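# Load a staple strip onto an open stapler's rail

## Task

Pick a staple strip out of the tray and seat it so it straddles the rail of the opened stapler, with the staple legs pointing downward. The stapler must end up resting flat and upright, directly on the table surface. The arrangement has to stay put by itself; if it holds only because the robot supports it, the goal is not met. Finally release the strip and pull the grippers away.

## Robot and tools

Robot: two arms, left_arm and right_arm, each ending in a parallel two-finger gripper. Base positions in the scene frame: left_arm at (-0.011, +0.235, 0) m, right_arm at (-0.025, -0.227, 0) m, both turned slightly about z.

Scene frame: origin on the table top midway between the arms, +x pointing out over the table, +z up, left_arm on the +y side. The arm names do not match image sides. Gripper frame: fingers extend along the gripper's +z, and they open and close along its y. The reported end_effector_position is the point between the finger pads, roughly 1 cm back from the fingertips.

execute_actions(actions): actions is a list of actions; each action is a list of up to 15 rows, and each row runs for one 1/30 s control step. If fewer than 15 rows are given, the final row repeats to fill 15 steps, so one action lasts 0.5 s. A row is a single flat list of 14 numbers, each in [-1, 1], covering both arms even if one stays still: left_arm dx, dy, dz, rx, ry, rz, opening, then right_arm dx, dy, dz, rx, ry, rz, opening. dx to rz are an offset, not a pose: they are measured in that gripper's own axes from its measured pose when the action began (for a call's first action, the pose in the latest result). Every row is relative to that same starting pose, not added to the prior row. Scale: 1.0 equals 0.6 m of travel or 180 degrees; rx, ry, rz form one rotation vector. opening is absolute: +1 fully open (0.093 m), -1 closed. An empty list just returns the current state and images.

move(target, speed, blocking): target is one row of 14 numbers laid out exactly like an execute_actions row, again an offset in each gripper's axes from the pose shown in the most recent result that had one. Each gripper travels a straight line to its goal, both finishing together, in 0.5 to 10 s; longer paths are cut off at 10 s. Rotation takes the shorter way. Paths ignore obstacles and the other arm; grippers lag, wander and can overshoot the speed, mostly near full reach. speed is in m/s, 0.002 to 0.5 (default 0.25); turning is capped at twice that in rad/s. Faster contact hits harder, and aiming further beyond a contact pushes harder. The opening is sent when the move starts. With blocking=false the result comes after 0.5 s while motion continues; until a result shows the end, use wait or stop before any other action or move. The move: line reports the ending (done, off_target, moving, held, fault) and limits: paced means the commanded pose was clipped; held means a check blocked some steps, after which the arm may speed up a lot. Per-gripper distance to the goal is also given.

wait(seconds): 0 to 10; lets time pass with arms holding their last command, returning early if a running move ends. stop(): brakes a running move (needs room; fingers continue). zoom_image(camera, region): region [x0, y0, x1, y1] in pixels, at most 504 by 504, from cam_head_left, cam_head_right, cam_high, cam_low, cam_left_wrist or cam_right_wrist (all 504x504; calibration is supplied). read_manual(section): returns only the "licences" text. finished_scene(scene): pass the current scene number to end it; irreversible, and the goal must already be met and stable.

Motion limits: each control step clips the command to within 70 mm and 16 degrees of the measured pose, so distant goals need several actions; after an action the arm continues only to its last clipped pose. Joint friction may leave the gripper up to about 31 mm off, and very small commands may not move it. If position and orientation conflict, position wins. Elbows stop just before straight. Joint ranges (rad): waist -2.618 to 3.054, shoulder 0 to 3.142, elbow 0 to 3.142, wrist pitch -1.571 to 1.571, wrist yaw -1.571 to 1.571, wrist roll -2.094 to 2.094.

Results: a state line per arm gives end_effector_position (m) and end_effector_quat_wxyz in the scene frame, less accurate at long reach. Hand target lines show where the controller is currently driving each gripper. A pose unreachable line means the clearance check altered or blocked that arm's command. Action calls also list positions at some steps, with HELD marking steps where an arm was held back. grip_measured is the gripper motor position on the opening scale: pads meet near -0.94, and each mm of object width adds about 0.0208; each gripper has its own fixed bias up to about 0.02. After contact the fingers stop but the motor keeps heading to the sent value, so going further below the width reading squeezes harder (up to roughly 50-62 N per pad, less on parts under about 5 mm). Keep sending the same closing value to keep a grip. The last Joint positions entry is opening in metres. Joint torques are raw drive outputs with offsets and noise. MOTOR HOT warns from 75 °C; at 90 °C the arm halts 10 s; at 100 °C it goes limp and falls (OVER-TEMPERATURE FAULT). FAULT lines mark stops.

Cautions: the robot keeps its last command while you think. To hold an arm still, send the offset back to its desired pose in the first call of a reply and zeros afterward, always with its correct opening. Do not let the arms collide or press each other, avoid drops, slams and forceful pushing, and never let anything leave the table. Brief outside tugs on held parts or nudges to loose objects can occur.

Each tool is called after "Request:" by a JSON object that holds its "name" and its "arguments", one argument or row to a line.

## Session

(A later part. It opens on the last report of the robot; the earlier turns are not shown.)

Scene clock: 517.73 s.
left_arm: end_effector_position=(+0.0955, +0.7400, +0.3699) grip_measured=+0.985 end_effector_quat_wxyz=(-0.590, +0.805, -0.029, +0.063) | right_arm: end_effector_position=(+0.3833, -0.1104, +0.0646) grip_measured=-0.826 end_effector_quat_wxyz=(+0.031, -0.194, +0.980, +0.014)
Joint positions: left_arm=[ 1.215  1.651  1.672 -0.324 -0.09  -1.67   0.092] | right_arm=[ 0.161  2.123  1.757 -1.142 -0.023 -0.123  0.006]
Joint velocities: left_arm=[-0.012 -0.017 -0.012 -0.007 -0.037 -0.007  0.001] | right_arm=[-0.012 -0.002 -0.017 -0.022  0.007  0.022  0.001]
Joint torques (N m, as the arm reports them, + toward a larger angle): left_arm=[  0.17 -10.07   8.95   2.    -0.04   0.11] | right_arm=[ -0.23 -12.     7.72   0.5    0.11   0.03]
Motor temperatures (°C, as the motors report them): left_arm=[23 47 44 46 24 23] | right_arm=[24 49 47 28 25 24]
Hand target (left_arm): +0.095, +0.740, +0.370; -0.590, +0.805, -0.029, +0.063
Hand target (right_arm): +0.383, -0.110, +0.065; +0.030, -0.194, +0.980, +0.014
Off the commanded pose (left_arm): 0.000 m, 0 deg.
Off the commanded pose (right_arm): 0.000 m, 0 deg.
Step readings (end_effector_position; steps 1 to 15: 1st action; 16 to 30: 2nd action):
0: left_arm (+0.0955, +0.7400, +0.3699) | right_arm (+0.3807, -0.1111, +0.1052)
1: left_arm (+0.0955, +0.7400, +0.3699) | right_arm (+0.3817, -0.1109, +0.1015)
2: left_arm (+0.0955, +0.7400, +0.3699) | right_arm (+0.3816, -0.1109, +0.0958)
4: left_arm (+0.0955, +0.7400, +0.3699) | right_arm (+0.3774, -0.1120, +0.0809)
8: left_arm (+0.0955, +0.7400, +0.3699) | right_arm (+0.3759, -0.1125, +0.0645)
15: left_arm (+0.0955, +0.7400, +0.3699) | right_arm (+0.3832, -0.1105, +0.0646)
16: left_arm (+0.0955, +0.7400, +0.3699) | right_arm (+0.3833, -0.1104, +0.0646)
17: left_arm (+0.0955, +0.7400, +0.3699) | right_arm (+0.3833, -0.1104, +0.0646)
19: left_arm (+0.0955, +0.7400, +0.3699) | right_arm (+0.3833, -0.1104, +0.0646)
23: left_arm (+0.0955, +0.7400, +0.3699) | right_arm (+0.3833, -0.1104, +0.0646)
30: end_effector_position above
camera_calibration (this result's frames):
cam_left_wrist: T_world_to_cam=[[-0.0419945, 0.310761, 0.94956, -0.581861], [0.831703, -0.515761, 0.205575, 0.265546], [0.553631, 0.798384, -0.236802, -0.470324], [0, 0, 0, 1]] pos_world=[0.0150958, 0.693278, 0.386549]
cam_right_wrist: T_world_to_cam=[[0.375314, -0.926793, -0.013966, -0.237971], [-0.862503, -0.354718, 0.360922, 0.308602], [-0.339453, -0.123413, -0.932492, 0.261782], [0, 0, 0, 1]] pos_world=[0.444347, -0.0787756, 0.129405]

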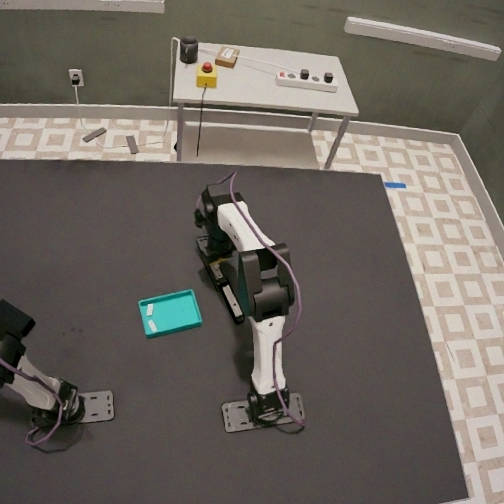

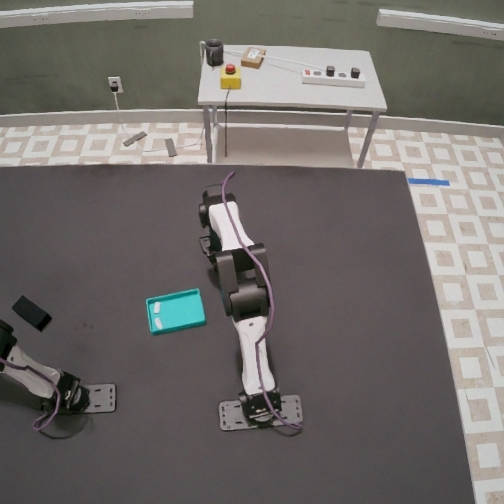

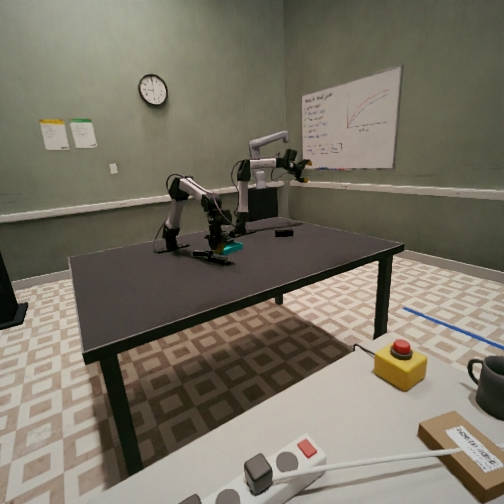

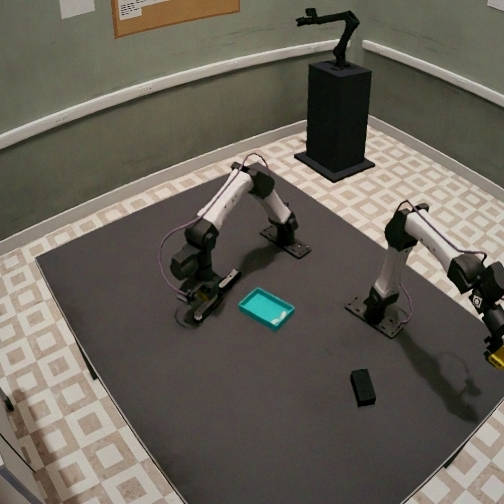

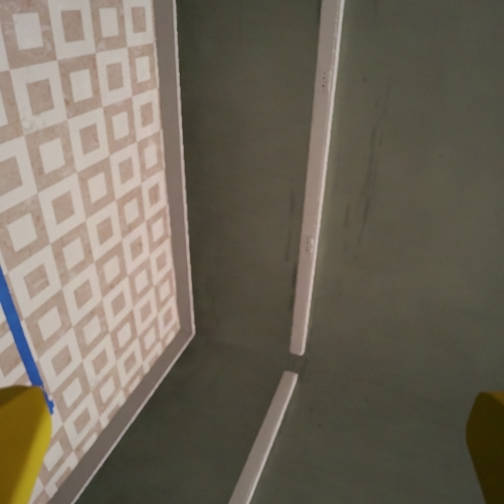

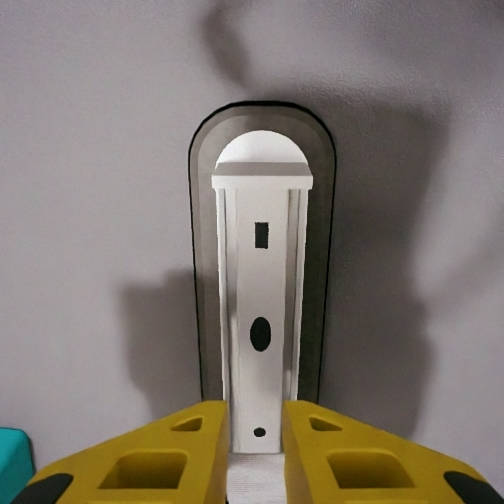

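Request:
{"name": "execute_actions", "arguments": {
  "actions": [
    [[0,0,0,0,0,0,1,-0.015,-0.002,0.03,0,0,0,-0.84]],
    [[0,0,0,0,0,0,1,0,0,0,0,0,0,-0.84]]
  ]
}}

Request:
{"name": "zoom_image", "arguments": {
  "camera": "cam_right_wrist",
  "region": [176,250,336,504]
}}

Scene clock: 532.60 s.
left_arm: end_effector_position=(+0.0955, +0.7400, +0.3699) grip_measured=+0.985 end_effector_quat_wxyz=(-0.590, +0.805, -0.029, +0.063) | right_arm: end_effector_position=(+0.3875, -0.1093, +0.0492) grip_measured=-0.826 end_effector_quat_wxyz=(+0.025, -0.194, +0.981, +0.013)
Joint positions: left_arm=[ 1.215  1.651  1.672 -0.324 -0.09  -1.67   0.092] | right_arm=[ 0.161  2.162  1.757 -1.115 -0.023 -0.123  0.006]
Joint velocities: left_arm=[-0.007  0.012  0.002  0.037  0.007 -0.051  0.   ] | right_arm=[-0.017 -0.002 -0.012 -0.022 -0.037  0.007  0.   ]
Joint torques (N m, as the arm reports them, + toward a larger angle): left_arm=[  0.15 -10.21   8.91   2.02  -0.06   0.1 ] | right_arm=[ -0.23 -12.44   7.55   0.49   0.1    0.06]
Motor temperatures (°C, as the motors report them): left_arm=[23 47 44 46 24 23] | right_arm=[24 52 46 28 25 24]
Hand target (left_arm): +0.095, +0.740, +0.370; -0.590, +0.805, -0.029, +0.063
Hand target (right_arm): +0.387, -0.109, +0.049; +0.025, -0.194, +0.981, +0.013
Off the commanded pose (left_arm): 0.000 m, 0 deg.
Off the commanded pose (right_arm): 0.000 m, 0 deg.
Step readings (end_effector_position; steps 1 to 15: 1st action; 16 to 30: 2nd action):
0: left_arm (+0.0955, +0.7400, +0.3699) | right_arm (+0.3833, -0.1104, +0.0646)
1: left_arm (+0.0955, +0.7400, +0.3699) | right_arm (+0.3836, -0.1103, +0.0637)
2: left_arm (+0.0955, +0.7400, +0.3699) | right_arm (+0.3848, -0.1100, +0.0623)
4: left_arm (+0.0955, +0.7400, +0.3699) | right_arm (+0.3863, -0.1096, +0.0574)
8: left_arm (+0.0955, +0.7400, +0.3699) | right_arm (+0.3867, -0.1095, +0.0496)
15: left_arm (+0.0955, +0.7400, +0.3699) | right_arm (+0.3875, -0.1093, +0.0492)
16: left_arm (+0.0955, +0.7400, +0.3699) | right_arm (+0.3875, -0.1093, +0.0492)
17: left_arm (+0.0955, +0.7400, +0.3699) | right_arm (+0.3875, -0.1093, +0.0492)
19: left_arm (+0.0955, +0.7400, +0.3699) | right_arm (+0.3875, -0.1093, +0.0492)
23: left_arm (+0.0955, +0.7400, +0.3699) | right_arm (+0.3875, -0.1093, +0.0492)
30: end_effector_position above
camera_calibration (this result's frames):
cam_left_wrist: T_world_to_cam=[[-0.0419945, 0.310761, 0.94956, -0.581861], [0.831703, -0.515761, 0.205575, 0.265546], [0.553631, 0.798384, -0.236802, -0.470324], [0, 0, 0, 1]] pos_world=[0.0150958, 0.693278, 0.386549]
cam_right_wrist: T_world_to_cam=[[0.375147, -0.926839, -0.0153394, -0.238565], [-0.858325, -0.353569, 0.371843, 0.31617], [-0.350062, -0.126329, -0.928169, 0.252536], [0, 0, 0, 1]] pos_world=[0.449277, -0.0774202, 0.113171]

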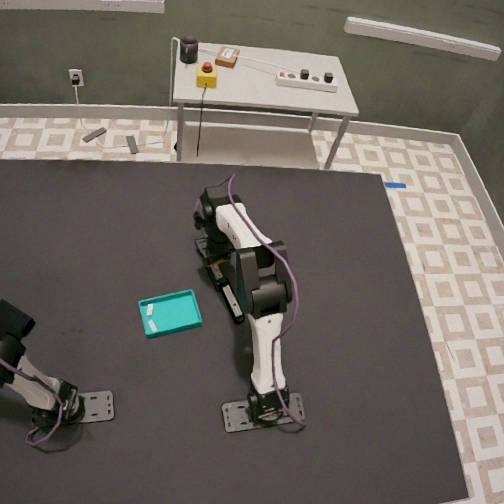

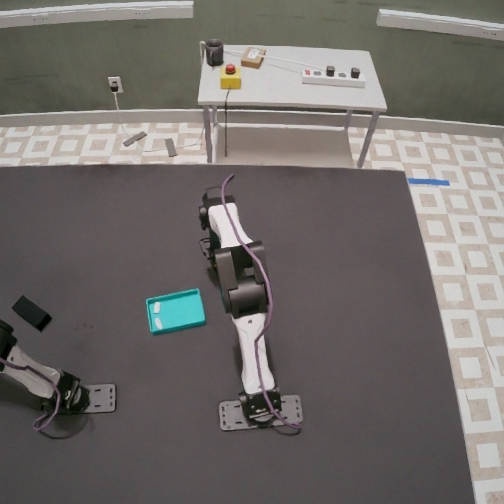

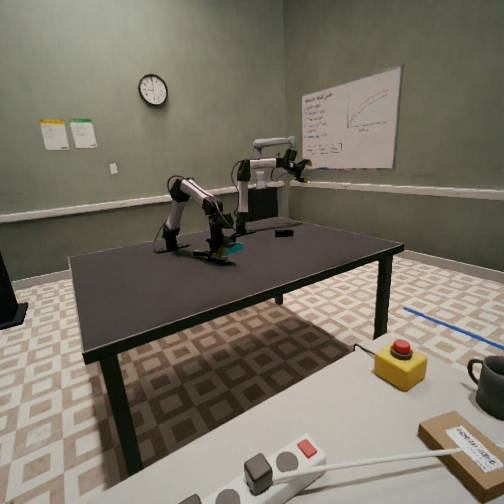

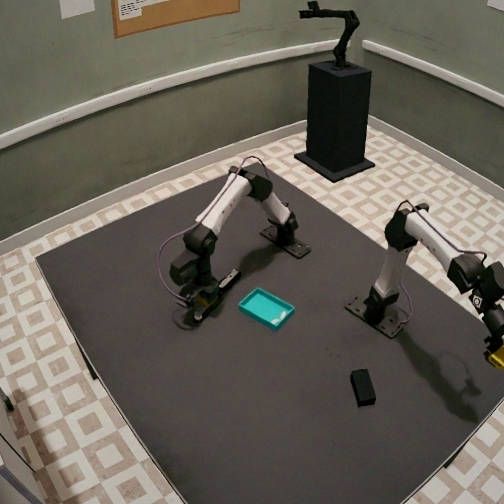

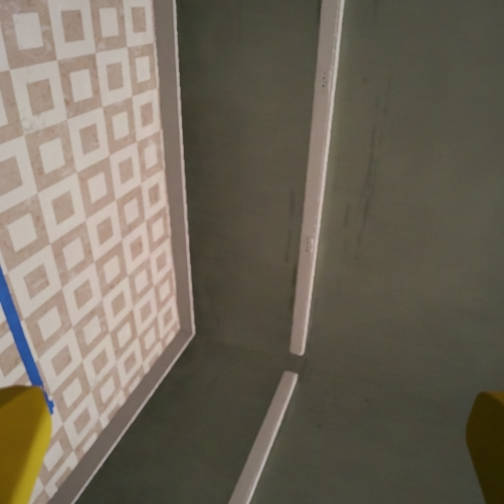

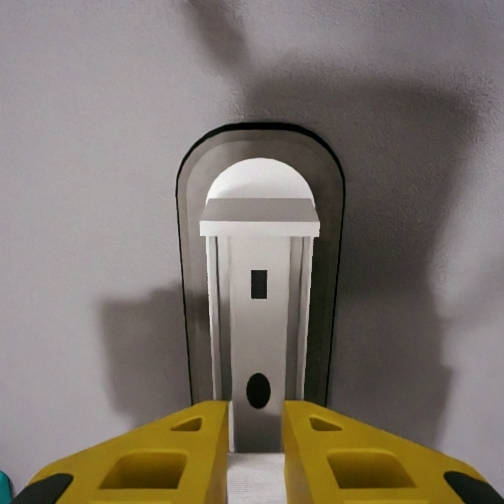

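Region (176, 250, 336, 504) of cam_right_wrist's 504x504 image, scaled by 1.984, with more detail than that image has; it fills the left 317 columns of this view, and the rest is white.

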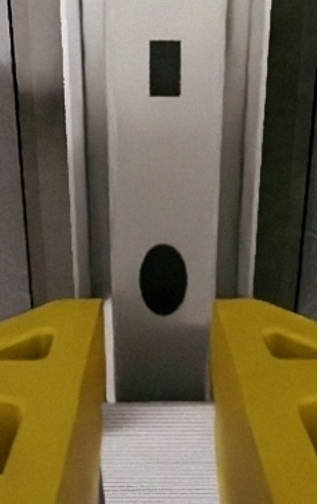

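Request:
{"name": "execute_actions", "arguments": {
  "actions": [
    [[0,0,0,0,0,0,1,-0.006,0,0.024,0,0,0,-0.84]],
    [[0,0,0,0,0,0,1,0,0,0,0,0,0,-0.84]]
  ]
}}

Request:
{"name": "zoom_image", "arguments": {
  "camera": "cam_right_wrist",
  "region": [176,250,336,504]
}}

Scene clock: 541.13 s.
left_arm: end_effector_position=(+0.0955, +0.7400, +0.3699) grip_measured=+0.985 end_effector_quat_wxyz=(-0.590, +0.805, -0.029, +0.063) | right_arm: end_effector_position=(+0.3939, -0.1075, +0.0496) grip_measured=-0.826 end_effector_quat_wxyz=(+0.038, -0.194, +0.980, +0.014)
Joint positions: left_arm=[ 1.215  1.651  1.672 -0.324 -0.09  -1.67   0.092] | right_arm=[ 0.161  2.162  1.757 -1.087 -0.023 -0.123  0.006]
Joint velocities: left_arm=[ 0.012 -0.017 -0.007 -0.022 -0.007 -0.007 -0.002] | right_arm=[ 0.007  0.002  0.007  0.037 -0.066 -0.007 -0.002]
Joint torques (N m, as the arm reports them, + toward a larger angle): left_arm=[  0.04 -10.08   8.99   2.01  -0.04   0.09] | right_arm=[ -0.19 -12.47   7.63   0.55   0.11   0.04]
Motor temperatures (°C, as the motors report them): left_arm=[23 47 44 46 24 23] | right_arm=[24 53 46 28 25 24]
Hand target (left_arm): +0.095, +0.740, +0.370; -0.590, +0.805, -0.029, +0.063
Hand target (right_arm): +0.394, -0.108, +0.050; +0.038, -0.194, +0.980, +0.014
Off the commanded pose (left_arm): 0.000 m, 0 deg.
Off the commanded pose (right_arm): 0.000 m, 0 deg.
Step readings (end_effector_position; steps 1 to 15: 1st action; 16 to 30: 2nd action):
0: left_arm (+0.0955, +0.7400, +0.3699) | right_arm (+0.3875, -0.1093, +0.0492)
1: left_arm (+0.0955, +0.7400, +0.3699) | right_arm (+0.3880, -0.1091, +0.0492)
2: left_arm (+0.0955, +0.7400, +0.3699) | right_arm (+0.3891, -0.1088, +0.0493)
4: left_arm (+0.0955, +0.7400, +0.3699) | right_arm (+0.3910, -0.1083, +0.0494)
8: left_arm (+0.0955, +0.7400, +0.3699) | right_arm (+0.3931, -0.1077, +0.0495)
15: left_arm (+0.0955, +0.7400, +0.3699) | right_arm (+0.3939, -0.1075, +0.0496)
16: left_arm (+0.0955, +0.7400, +0.3699) | right_arm (+0.3939, -0.1075, +0.0496)
17: left_arm (+0.0955, +0.7400, +0.3699) | right_arm (+0.3939, -0.1075, +0.0496)
19: left_arm (+0.0955, +0.7400, +0.3699) | right_arm (+0.3939, -0.1075, +0.0496)
23: left_arm (+0.0955, +0.7400, +0.3699) | right_arm (+0.3939, -0.1075, +0.0496)
30: end_effector_position above
camera_calibration (this result's frames):
cam_left_wrist: T_world_to_cam=[[-0.0419945, 0.310761, 0.94956, -0.581861], [0.831703, -0.515761, 0.205575, 0.265546], [0.553631, 0.798384, -0.236802, -0.470324], [0, 0, 0, 1]] pos_world=[0.0150958, 0.693278, 0.386549]
cam_right_wrist: T_world_to_cam=[[0.375511, -0.926738, -0.0121467, -0.23962], [-0.867836, -0.356184, 0.3464, 0.326857], [-0.325349, -0.119536, -0.938008, 0.246886], [0, 0, 0, 1]] pos_world=[0.453962, -0.0761322, 0.115447]

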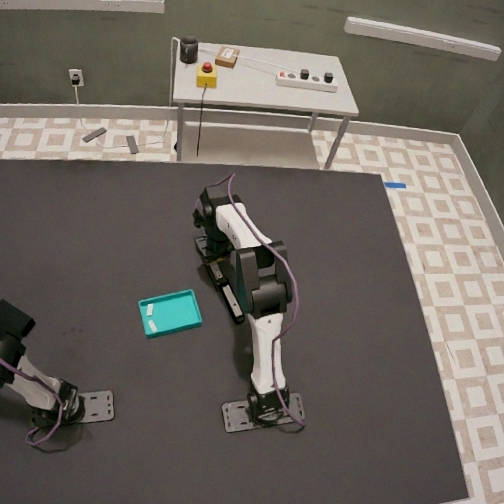

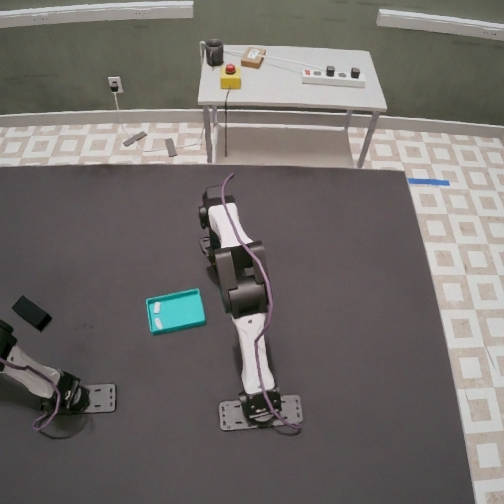

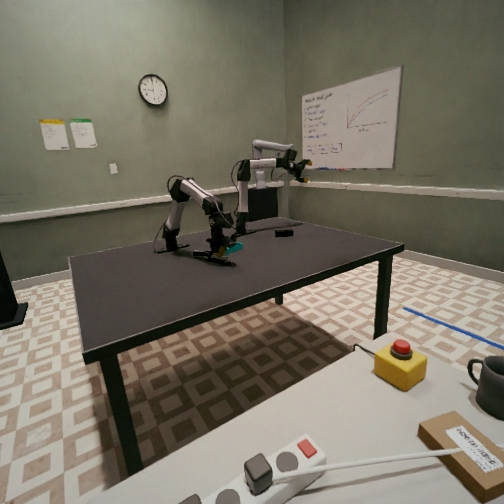

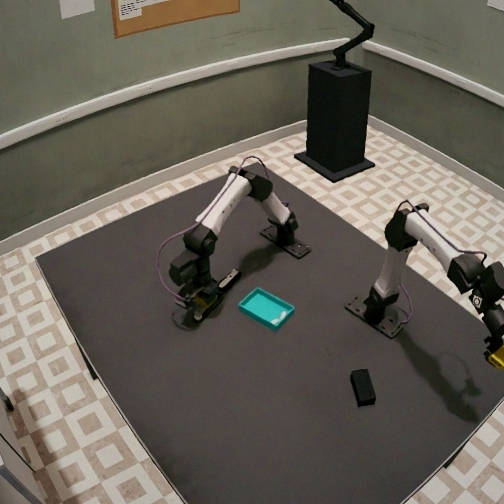

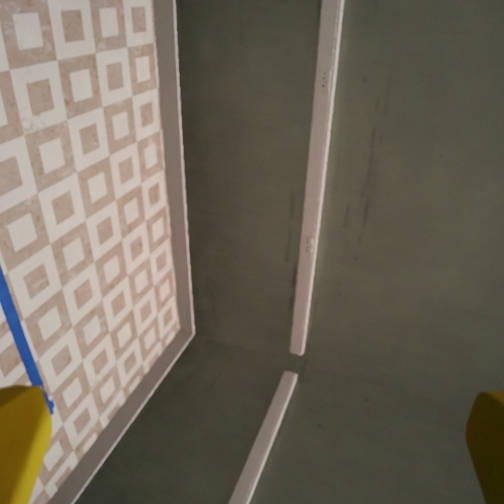

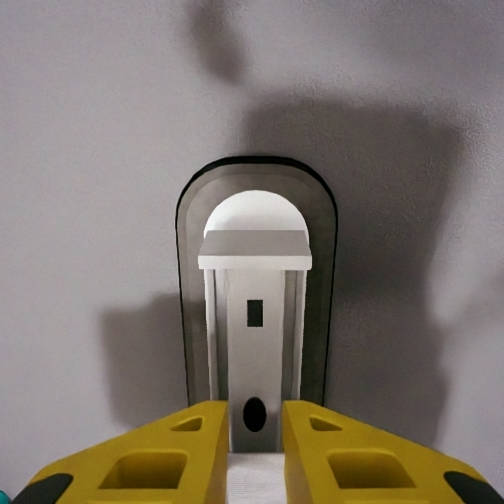

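Region (176, 250, 336, 504) of cam_right_wrist's 504x504 image, scaled by 1.984, with more detail than that image has; it fills the left 317 columns of this view, and the rest is white.

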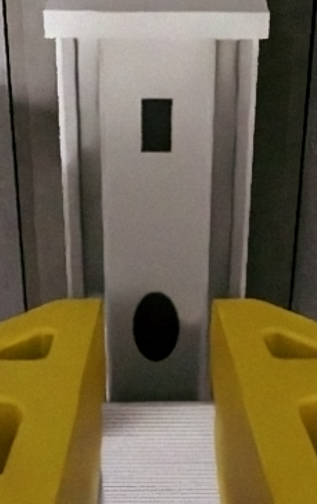

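Request:
{"name": "execute_actions", "arguments": {
  "actions": [
    [[0,0,0,0,0,0,1,0.003,0,0.028,0,0.016,0,-0.84]],
    [[0,0,0,0,0,0,1,0,0,0,0,0,0,-0.84]]
  ]
}}

Request:
{"name": "zoom_image", "arguments": {
  "camera": "cam_right_wrist",
  "region": [176,250,336,504]
}}

Scene clock: 553.93 s.
left_arm: end_effector_position=(+0.0955, +0.7400, +0.3699) grip_measured=+0.985 end_effector_quat_wxyz=(-0.590, +0.805, -0.029, +0.063) | right_arm: end_effector_position=(+0.3945, -0.1070, +0.0455) grip_measured=-0.826 end_effector_quat_wxyz=(+0.030, -0.194, +0.980, +0.014)
Joint positions: left_arm=[ 1.215  1.651  1.672 -0.324 -0.09  -1.67   0.092] | right_arm=[ 0.161  2.184  1.777 -1.101 -0.024 -0.122  0.006]
Joint velocities: left_arm=[-0.012 -0.012 -0.007 -0.11  -0.022  0.022 -0.   ] | right_arm=[ 0.022 -0.007 -0.002 -0.007  0.022 -0.037 -0.   ]
Joint torques (N m, as the arm reports them, + toward a larger angle): left_arm=[  0.08 -10.11   9.02   2.01  -0.06   0.09] | right_arm=[ -0.37 -12.64   7.63   0.51   0.1    0.05]
Motor temperatures (°C, as the motors report them): left_arm=[23 47 44 46 24 23] | right_arm=[24 55 46 28 25 24]
Hand target (left_arm): +0.095, +0.740, +0.370; -0.590, +0.805, -0.029, +0.063
Hand target (right_arm): +0.395, -0.107, +0.046; +0.030, -0.194, +0.980, +0.014
Off the commanded pose (left_arm): 0.000 m, 0 deg.
Off the commanded pose (right_arm): 0.000 m, 0 deg.
Step readings (end_effector_position; steps 1 to 15: 1st action; 16 to 30: 2nd action):
0: left_arm (+0.0955, +0.7400, +0.3699) | right_arm (+0.3939, -0.1075, +0.0496)
1: left_arm (+0.0955, +0.7400, +0.3699) | right_arm (+0.3937, -0.1076, +0.0487)
2: left_arm (+0.0955, +0.7400, +0.3699) | right_arm (+0.3942, -0.1074, +0.0475)
4: left_arm (+0.0955, +0.7400, +0.3699) | right_arm (+0.3946, -0.1069, +0.0455)
8: left_arm (+0.0955, +0.7400, +0.3699) | right_arm (+0.3945, -0.1070, +0.0456)
15: left_arm (+0.0955, +0.7400, +0.3699) | right_arm (+0.3945, -0.1070, +0.0455)
16: left_arm (+0.0955, +0.7400, +0.3699) | right_arm (+0.3945, -0.1070, +0.0455)
17: left_arm (+0.0955, +0.7400, +0.3699) | right_arm (+0.3945, -0.1070, +0.0455)
19: left_arm (+0.0955, +0.7400, +0.3699) | right_arm (+0.3945, -0.1070, +0.0455)
23: left_arm (+0.0955, +0.7400, +0.3699) | right_arm (+0.3945, -0.1070, +0.0455)
30: end_effector_position above
camera_calibration (this result's frames):
cam_left_wrist: T_world_to_cam=[[-0.0419945, 0.310761, 0.94956, -0.581861], [0.831703, -0.515761, 0.205575, 0.265546], [0.553631, 0.798384, -0.236802, -0.470324], [0, 0, 0, 1]] pos_world=[0.0150958, 0.693278, 0.386549]
cam_right_wrist: T_world_to_cam=[[0.375018, -0.926893, -0.0151942, -0.239085], [-0.862359, -0.354828, 0.361157, 0.326335], [-0.340145, -0.122337, -0.932381, 0.248603], [0, 0, 0, 1]] pos_world=[0.45564, -0.0754003, 0.110302]

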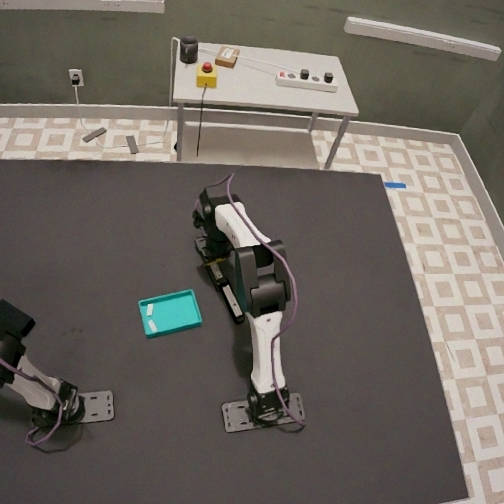

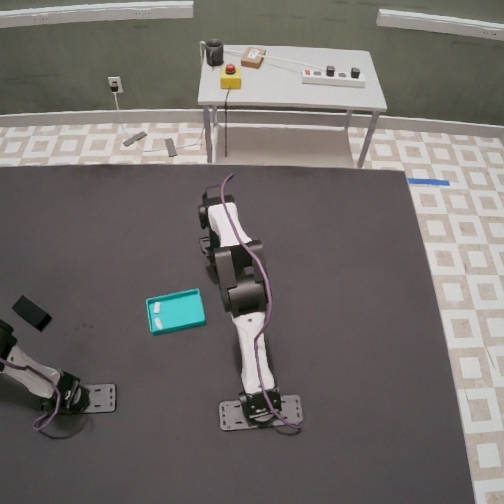

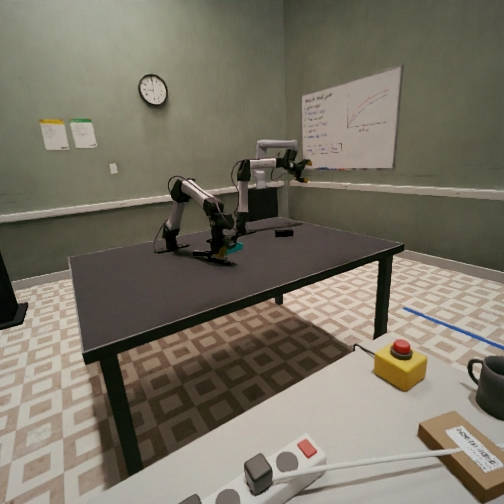

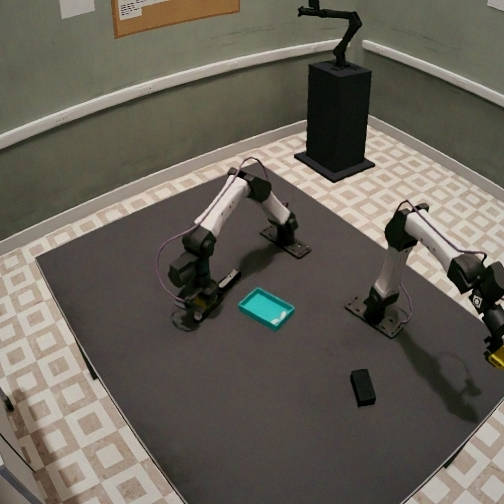

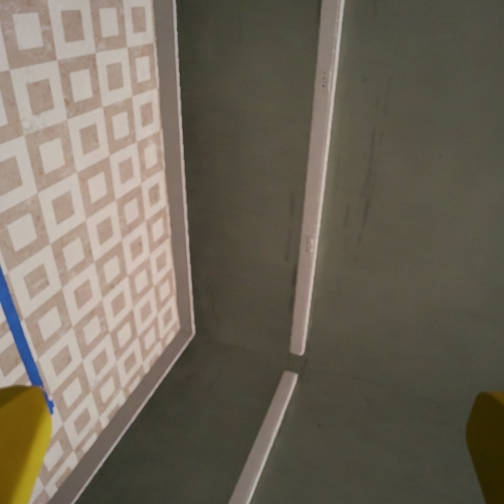

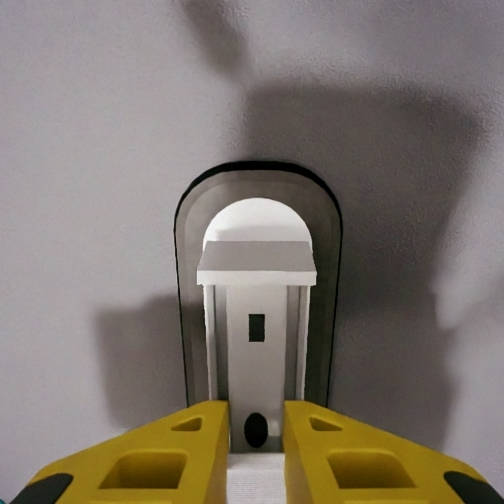

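Region (176, 250, 336, 504) of cam_right_wrist's 504x504 image, scaled by 1.984, with more detail than that image has; it fills the left 317 columns of this view, and the rest is white.

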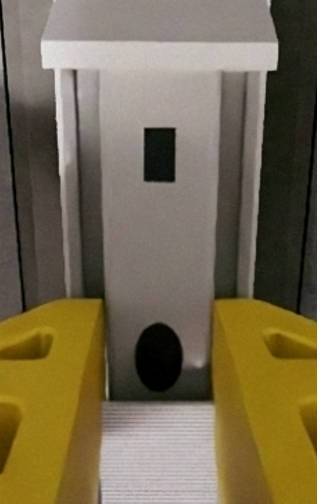

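Centred. Down ~3 mm more, with more untilt.

Request:
{"name": "execute_actions", "arguments": {
  "actions": [
    [[0,0,0,0,0,0,1,0.003,0,0.026,0,0.014,0,-0.84]],
    [[0,0,0,0,0,0,1,0,0,0,0,0,0,-0.84]]
  ]
}}

Scene clock: 560.50 s.
left_arm: end_effector_position=(+0.0955, +0.7400, +0.3699) grip_measured=+0.985 end_effector_quat_wxyz=(-0.590, +0.805, -0.029, +0.063) | right_arm: end_effector_position=(+0.3945, -0.1070, +0.0453) grip_measured=-0.826 end_effector_quat_wxyz=(+0.026, -0.194, +0.981, +0.014)
Joint positions: left_arm=[ 1.215  1.651  1.672 -0.324 -0.09  -1.67   0.092] | right_arm=[ 0.161  2.192  1.789 -1.113 -0.024 -0.122  0.006]
Joint velocities: left_arm=[-0.012 -0.002  0.017 -0.007 -0.007 -0.007 -0.001] | right_arm=[ 0.007  0.007 -0.007 -0.022  0.022  0.037  0.   ]
Joint torques (N m, as the arm reports them, + toward a larger angle): left_arm=[  0.1  -10.14   8.85   2.03  -0.04   0.1 ] | right_arm=[ -0.23 -12.57   7.53   0.52   0.07   0.06]
Motor temperatures (°C, as the motors report them): left_arm=[23 47 44 46 24 23] | right_arm=[24 56 46 28 25 24]
Hand target (left_arm): +0.095, +0.740, +0.370; -0.590, +0.805, -0.029, +0.063
Hand target (right_arm): +0.394, -0.107, +0.045; +0.026, -0.194, +0.981, +0.014
Off the commanded pose (left_arm): 0.000 m, 0 deg.
Off the commanded pose (right_arm): 0.000 m, 0 deg.
Step readings (end_effector_position; steps 1 to 15: 1st action; 16 to 30: 2nd action):
0: left_arm (+0.0955, +0.7400, +0.3699) | right_arm (+0.3945, -0.1070, +0.0455)
1: left_arm (+0.0955, +0.7400, +0.3699) | right_arm (+0.3946, -0.1069, +0.0454)
2: left_arm (+0.0955, +0.7400, +0.3699) | right_arm (+0.3946, -0.1070, +0.0453)
4: left_arm (+0.0955, +0.7400, +0.3699) | right_arm (+0.3945, -0.1070, +0.0452)
8: left_arm (+0.0955, +0.7400, +0.3699) | right_arm (+0.3946, -0.1069, +0.0453)
15: left_arm (+0.0955, +0.7400, +0.3699) | right_arm (+0.3945, -0.1070, +0.0453)
16: left_arm (+0.0955, +0.7400, +0.3699) | right_arm (+0.3945, -0.1070, +0.0453)
17: left_arm (+0.0955, +0.7400, +0.3699) | right_arm (+0.3945, -0.1070, +0.0453)
19: left_arm (+0.0955, +0.7400, +0.3699) | right_arm (+0.3945, -0.1070, +0.0453)
23: left_arm (+0.0955, +0.7400, +0.3699) | right_arm (+0.3945, -0.1070, +0.0453)
30: end_effector_position above
camera_calibration (this result's frames):
cam_left_wrist: T_world_to_cam=[[-0.0419945, 0.310761, 0.94956, -0.581861], [0.831703, -0.515761, 0.205575, 0.265546], [0.553631, 0.798384, -0.236802, -0.470324], [0, 0, 0, 1]] pos_world=[0.0150958, 0.693278, 0.386549]
cam_right_wrist: T_world_to_cam=[[0.374897, -0.926926, -0.0161191, -0.238999], [-0.859541, -0.354052, 0.36856, 0.32502], [-0.347335, -0.124317, -0.929464, 0.250901], [0, 0, 0, 1]] pos_world=[0.456115, -0.0752694, 0.109562]

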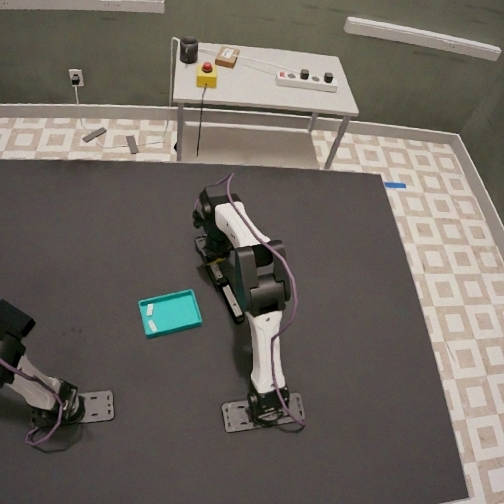

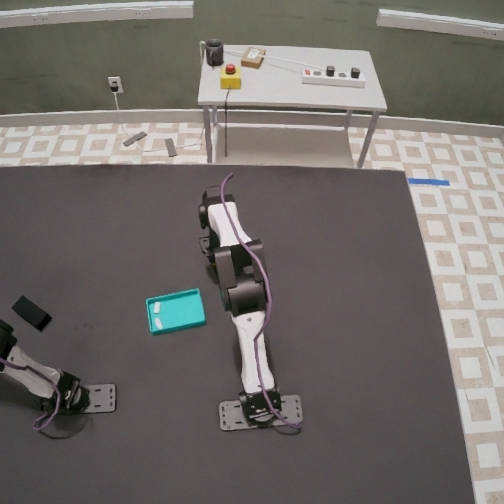

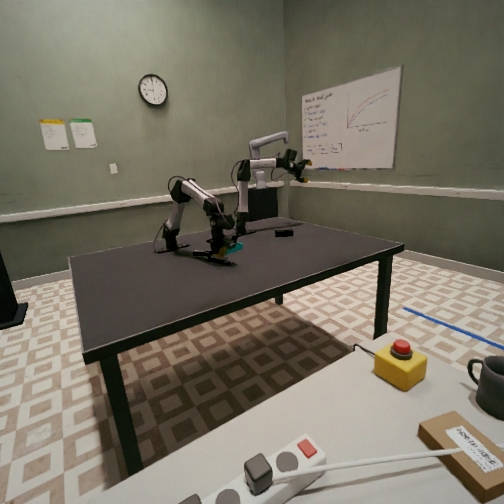

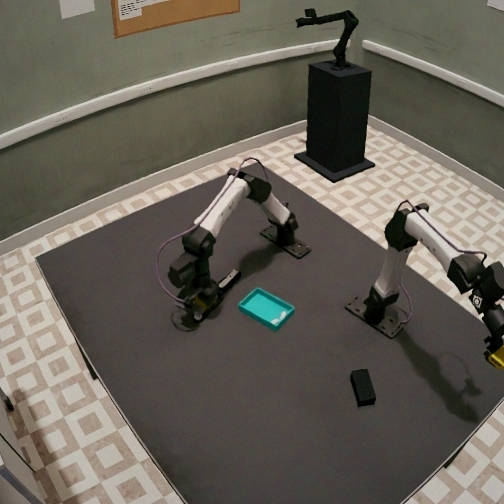

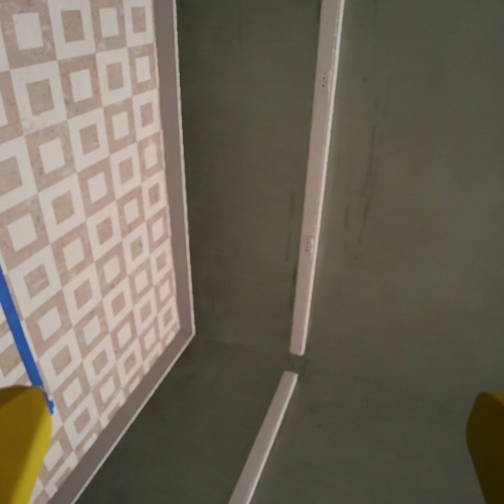

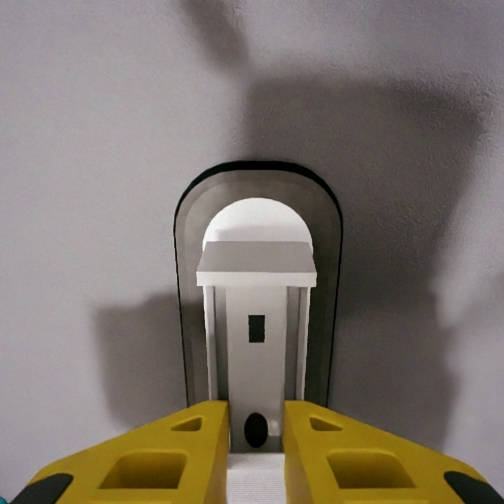

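Request:
{"name": "execute_actions", "arguments": {
  "actions": [
    [[0,0,0,0,0,0,1,0,0,0,0,0,0,-0.74]],
    [[0,0,0,0,0,0,1,0,0,0,0,0,0,-0.62]],
    [[0,0,0,0,0,0,1,0,0,0,0,0,0,-0.5]],
    [[0,0,0,0,0,0,1,0,0,-0.09,0,0,0,-0.5]],
    [[0,0,0,0,0,0,1,0.04,0,0,0,0,0,-0.5]]
  ]
}}

Request:
{"name": "zoom_image", "arguments": {
  "camera": "cam_right_wrist",
  "region": [160,200,360,420]
}}

Scene clock: 570.77 s.
left_arm: end_effector_position=(+0.0955, +0.7400, +0.3699) grip_measured=+0.985 end_effector_quat_wxyz=(-0.590, +0.805, -0.029, +0.063) | right_arm: end_effector_position=(+0.3737, -0.1111, +0.1039) grip_measured=-0.502 end_effector_quat_wxyz=(+0.040, -0.195, +0.980, +0.019)
Joint positions: left_arm=[ 1.215  1.651  1.672 -0.324 -0.09  -1.67   0.092] | right_arm=[ 0.162  2.054  1.806 -1.241 -0.033 -0.122  0.021]
Joint velocities: left_arm=[-0.007  0.002  0.007  0.022  0.037  0.051  0.001] | right_arm=[ 0.002  0.002  0.002  0.11  -0.022 -0.022 -0.001]
Joint torques (N m, as the arm reports them, + toward a larger angle): left_arm=[  0.11 -10.11   8.94   2.04  -0.04   0.11] | right_arm=[ -0.77 -12.35   5.46   0.57   0.07  -0.02]
Motor temperatures (°C, as the motors report them): left_arm=[23 47 44 46 24 23] | right_arm=[24 58 46 28 25 24]
Hand target (left_arm): +0.095, +0.740, +0.370; -0.590, +0.805, -0.029, +0.063
Hand target (right_arm): +0.372, -0.114, +0.102; +0.040, -0.195, +0.980, +0.019
Off the commanded pose (left_arm): 0.000 m, 0 deg.
Off the commanded pose (right_arm): 0.004 m, 0 deg.
Step readings (end_effector_position; steps 1 to 15: 1st action; 16 to 30: 2nd action; 31 to 45: 3rd action; 46 to 60: 4th action; 61 to 75: 5th action):
0: left_arm (+0.0955, +0.7400, +0.3699) | right_arm (+0.3945, -0.1070, +0.0453)
1: left_arm (+0.0955, +0.7400, +0.3699) | right_arm (+0.3945, -0.1069, +0.0455)
2: left_arm (+0.0955, +0.7400, +0.3699) | right_arm (+0.3945, -0.1068, +0.0458)
4: left_arm (+0.0955, +0.7400, +0.3699) | right_arm (+0.3945, -0.1068, +0.0458)
8: left_arm (+0.0955, +0.7400, +0.3699) | right_arm (+0.3945, -0.1068, +0.0458)
15: left_arm (+0.0955, +0.7400, +0.3699) | right_arm (+0.3945, -0.1068, +0.0458)
16: left_arm (+0.0955, +0.7400, +0.3699) | right_arm (+0.3944, -0.1069, +0.0458)
17: left_arm (+0.0955, +0.7400, +0.3699) | right_arm (+0.3943, -0.1063, +0.0466)
19: left_arm (+0.0955, +0.7400, +0.3699) | right_arm (+0.3943, -0.1060, +0.0467)
23: left_arm (+0.0955, +0.7400, +0.3699) | right_arm (+0.3942, -0.1059, +0.0468)
30: left_arm (+0.0955, +0.7400, +0.3699) | right_arm (+0.3942, -0.1059, +0.0468)
31: left_arm (+0.0955, +0.7400, +0.3699) | right_arm (+0.3942, -0.1056, +0.0468)
32: left_arm (+0.0955, +0.7400, +0.3699) | right_arm (+0.3941, -0.1056, +0.0468)
34: left_arm (+0.0955, +0.7400, +0.3699) | right_arm (+0.3941, -0.1055, +0.0468)
38: left_arm (+0.0955, +0.7400, +0.3699) | right_arm (+0.3941, -0.1054, +0.0468)
45: left_arm (+0.0955, +0.7400, +0.3699) | right_arm (+0.3941, -0.1054, +0.0468)
46: left_arm (+0.0955, +0.7400, +0.3699) | right_arm (+0.3936, -0.1056, +0.0516)
47: left_arm (+0.0955, +0.7400, +0.3699) | right_arm (+0.3923, -0.1059, +0.0573)
49: left_arm (+0.0955, +0.7400, +0.3699) | right_arm (+0.3961, -0.1049, +0.0757)
53: left_arm (+0.0955, +0.7400, +0.3699) | right_arm (+0.4018, -0.1033, +0.1023)
60: left_arm (+0.0955, +0.7400, +0.3699) | right_arm (+0.3942, -0.1054, +0.1037)
61: left_arm (+0.0955, +0.7400, +0.3699) | right_arm (+0.3929, -0.1058, +0.1024)
62: left_arm (+0.0955, +0.7400, +0.3699) | right_arm (+0.3868, -0.1074, +0.1004)
64: left_arm (+0.0955, +0.7400, +0.3699) | right_arm (+0.3738, -0.1110, +0.0993)
68: left_arm (+0.0955, +0.7400, +0.3699) | right_arm (+0.3707, -0.1119, +0.1030)
75: end_effector_position above
camera_calibration (this result's frames):
cam_left_wrist: T_world_to_cam=[[-0.0419945, 0.310761, 0.94956, -0.581861], [0.831703, -0.515761, 0.205575, 0.265546], [0.553631, 0.798384, -0.236802, -0.470324], [0, 0, 0, 1]] pos_world=[0.0150958, 0.693278, 0.386549]
cam_right_wrist: T_world_to_cam=[[0.376234, -0.926281, -0.0212502, -0.233949], [-0.86782, -0.360337, 0.34212, 0.289225], [-0.324556, -0.110276, -0.939416, 0.291744], [0, 0, 0, 1]] pos_world=[0.433702, -0.0803114, 0.170148]

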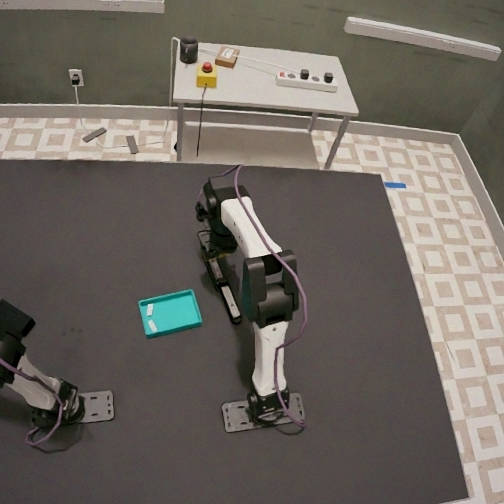

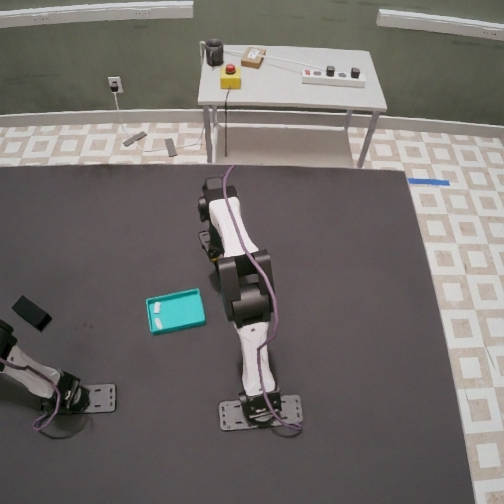

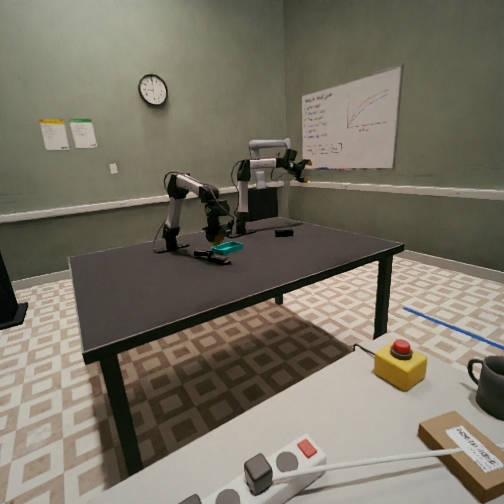

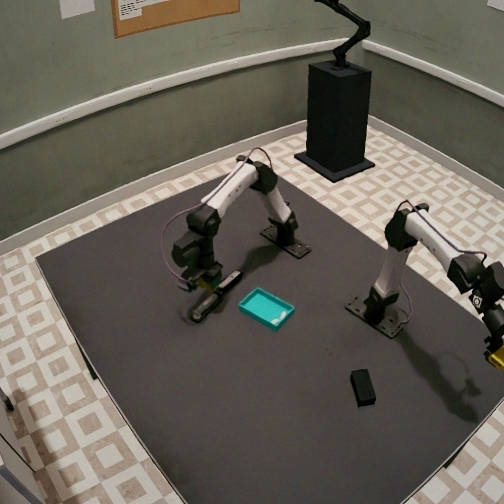

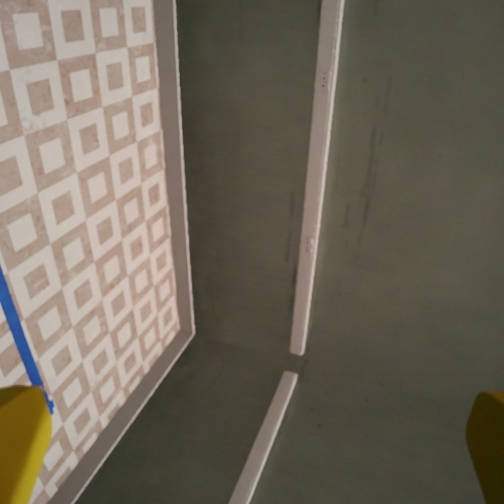

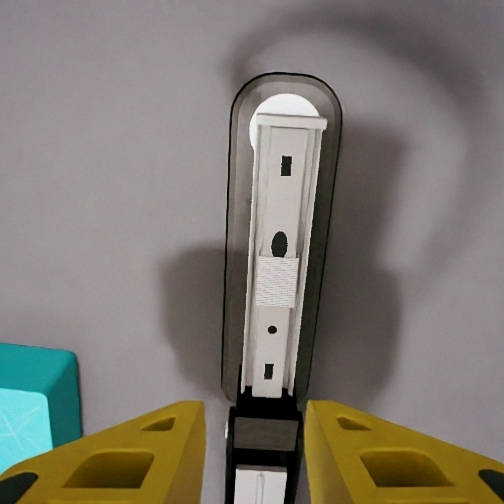

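Region (160, 200, 360, 420) of cam_right_wrist's 504x504 image, scaled by 2.291, with more detail than that image has; it fills the left 458 columns of this view, and the rest is white.

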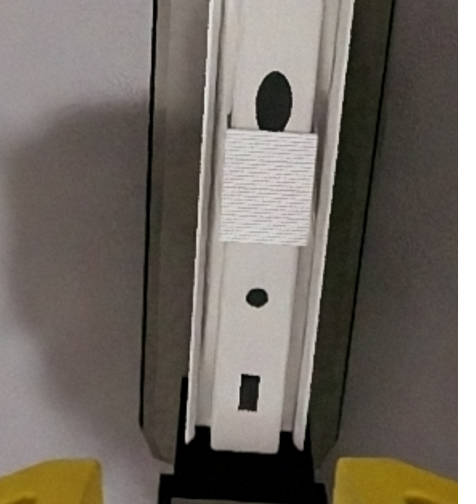

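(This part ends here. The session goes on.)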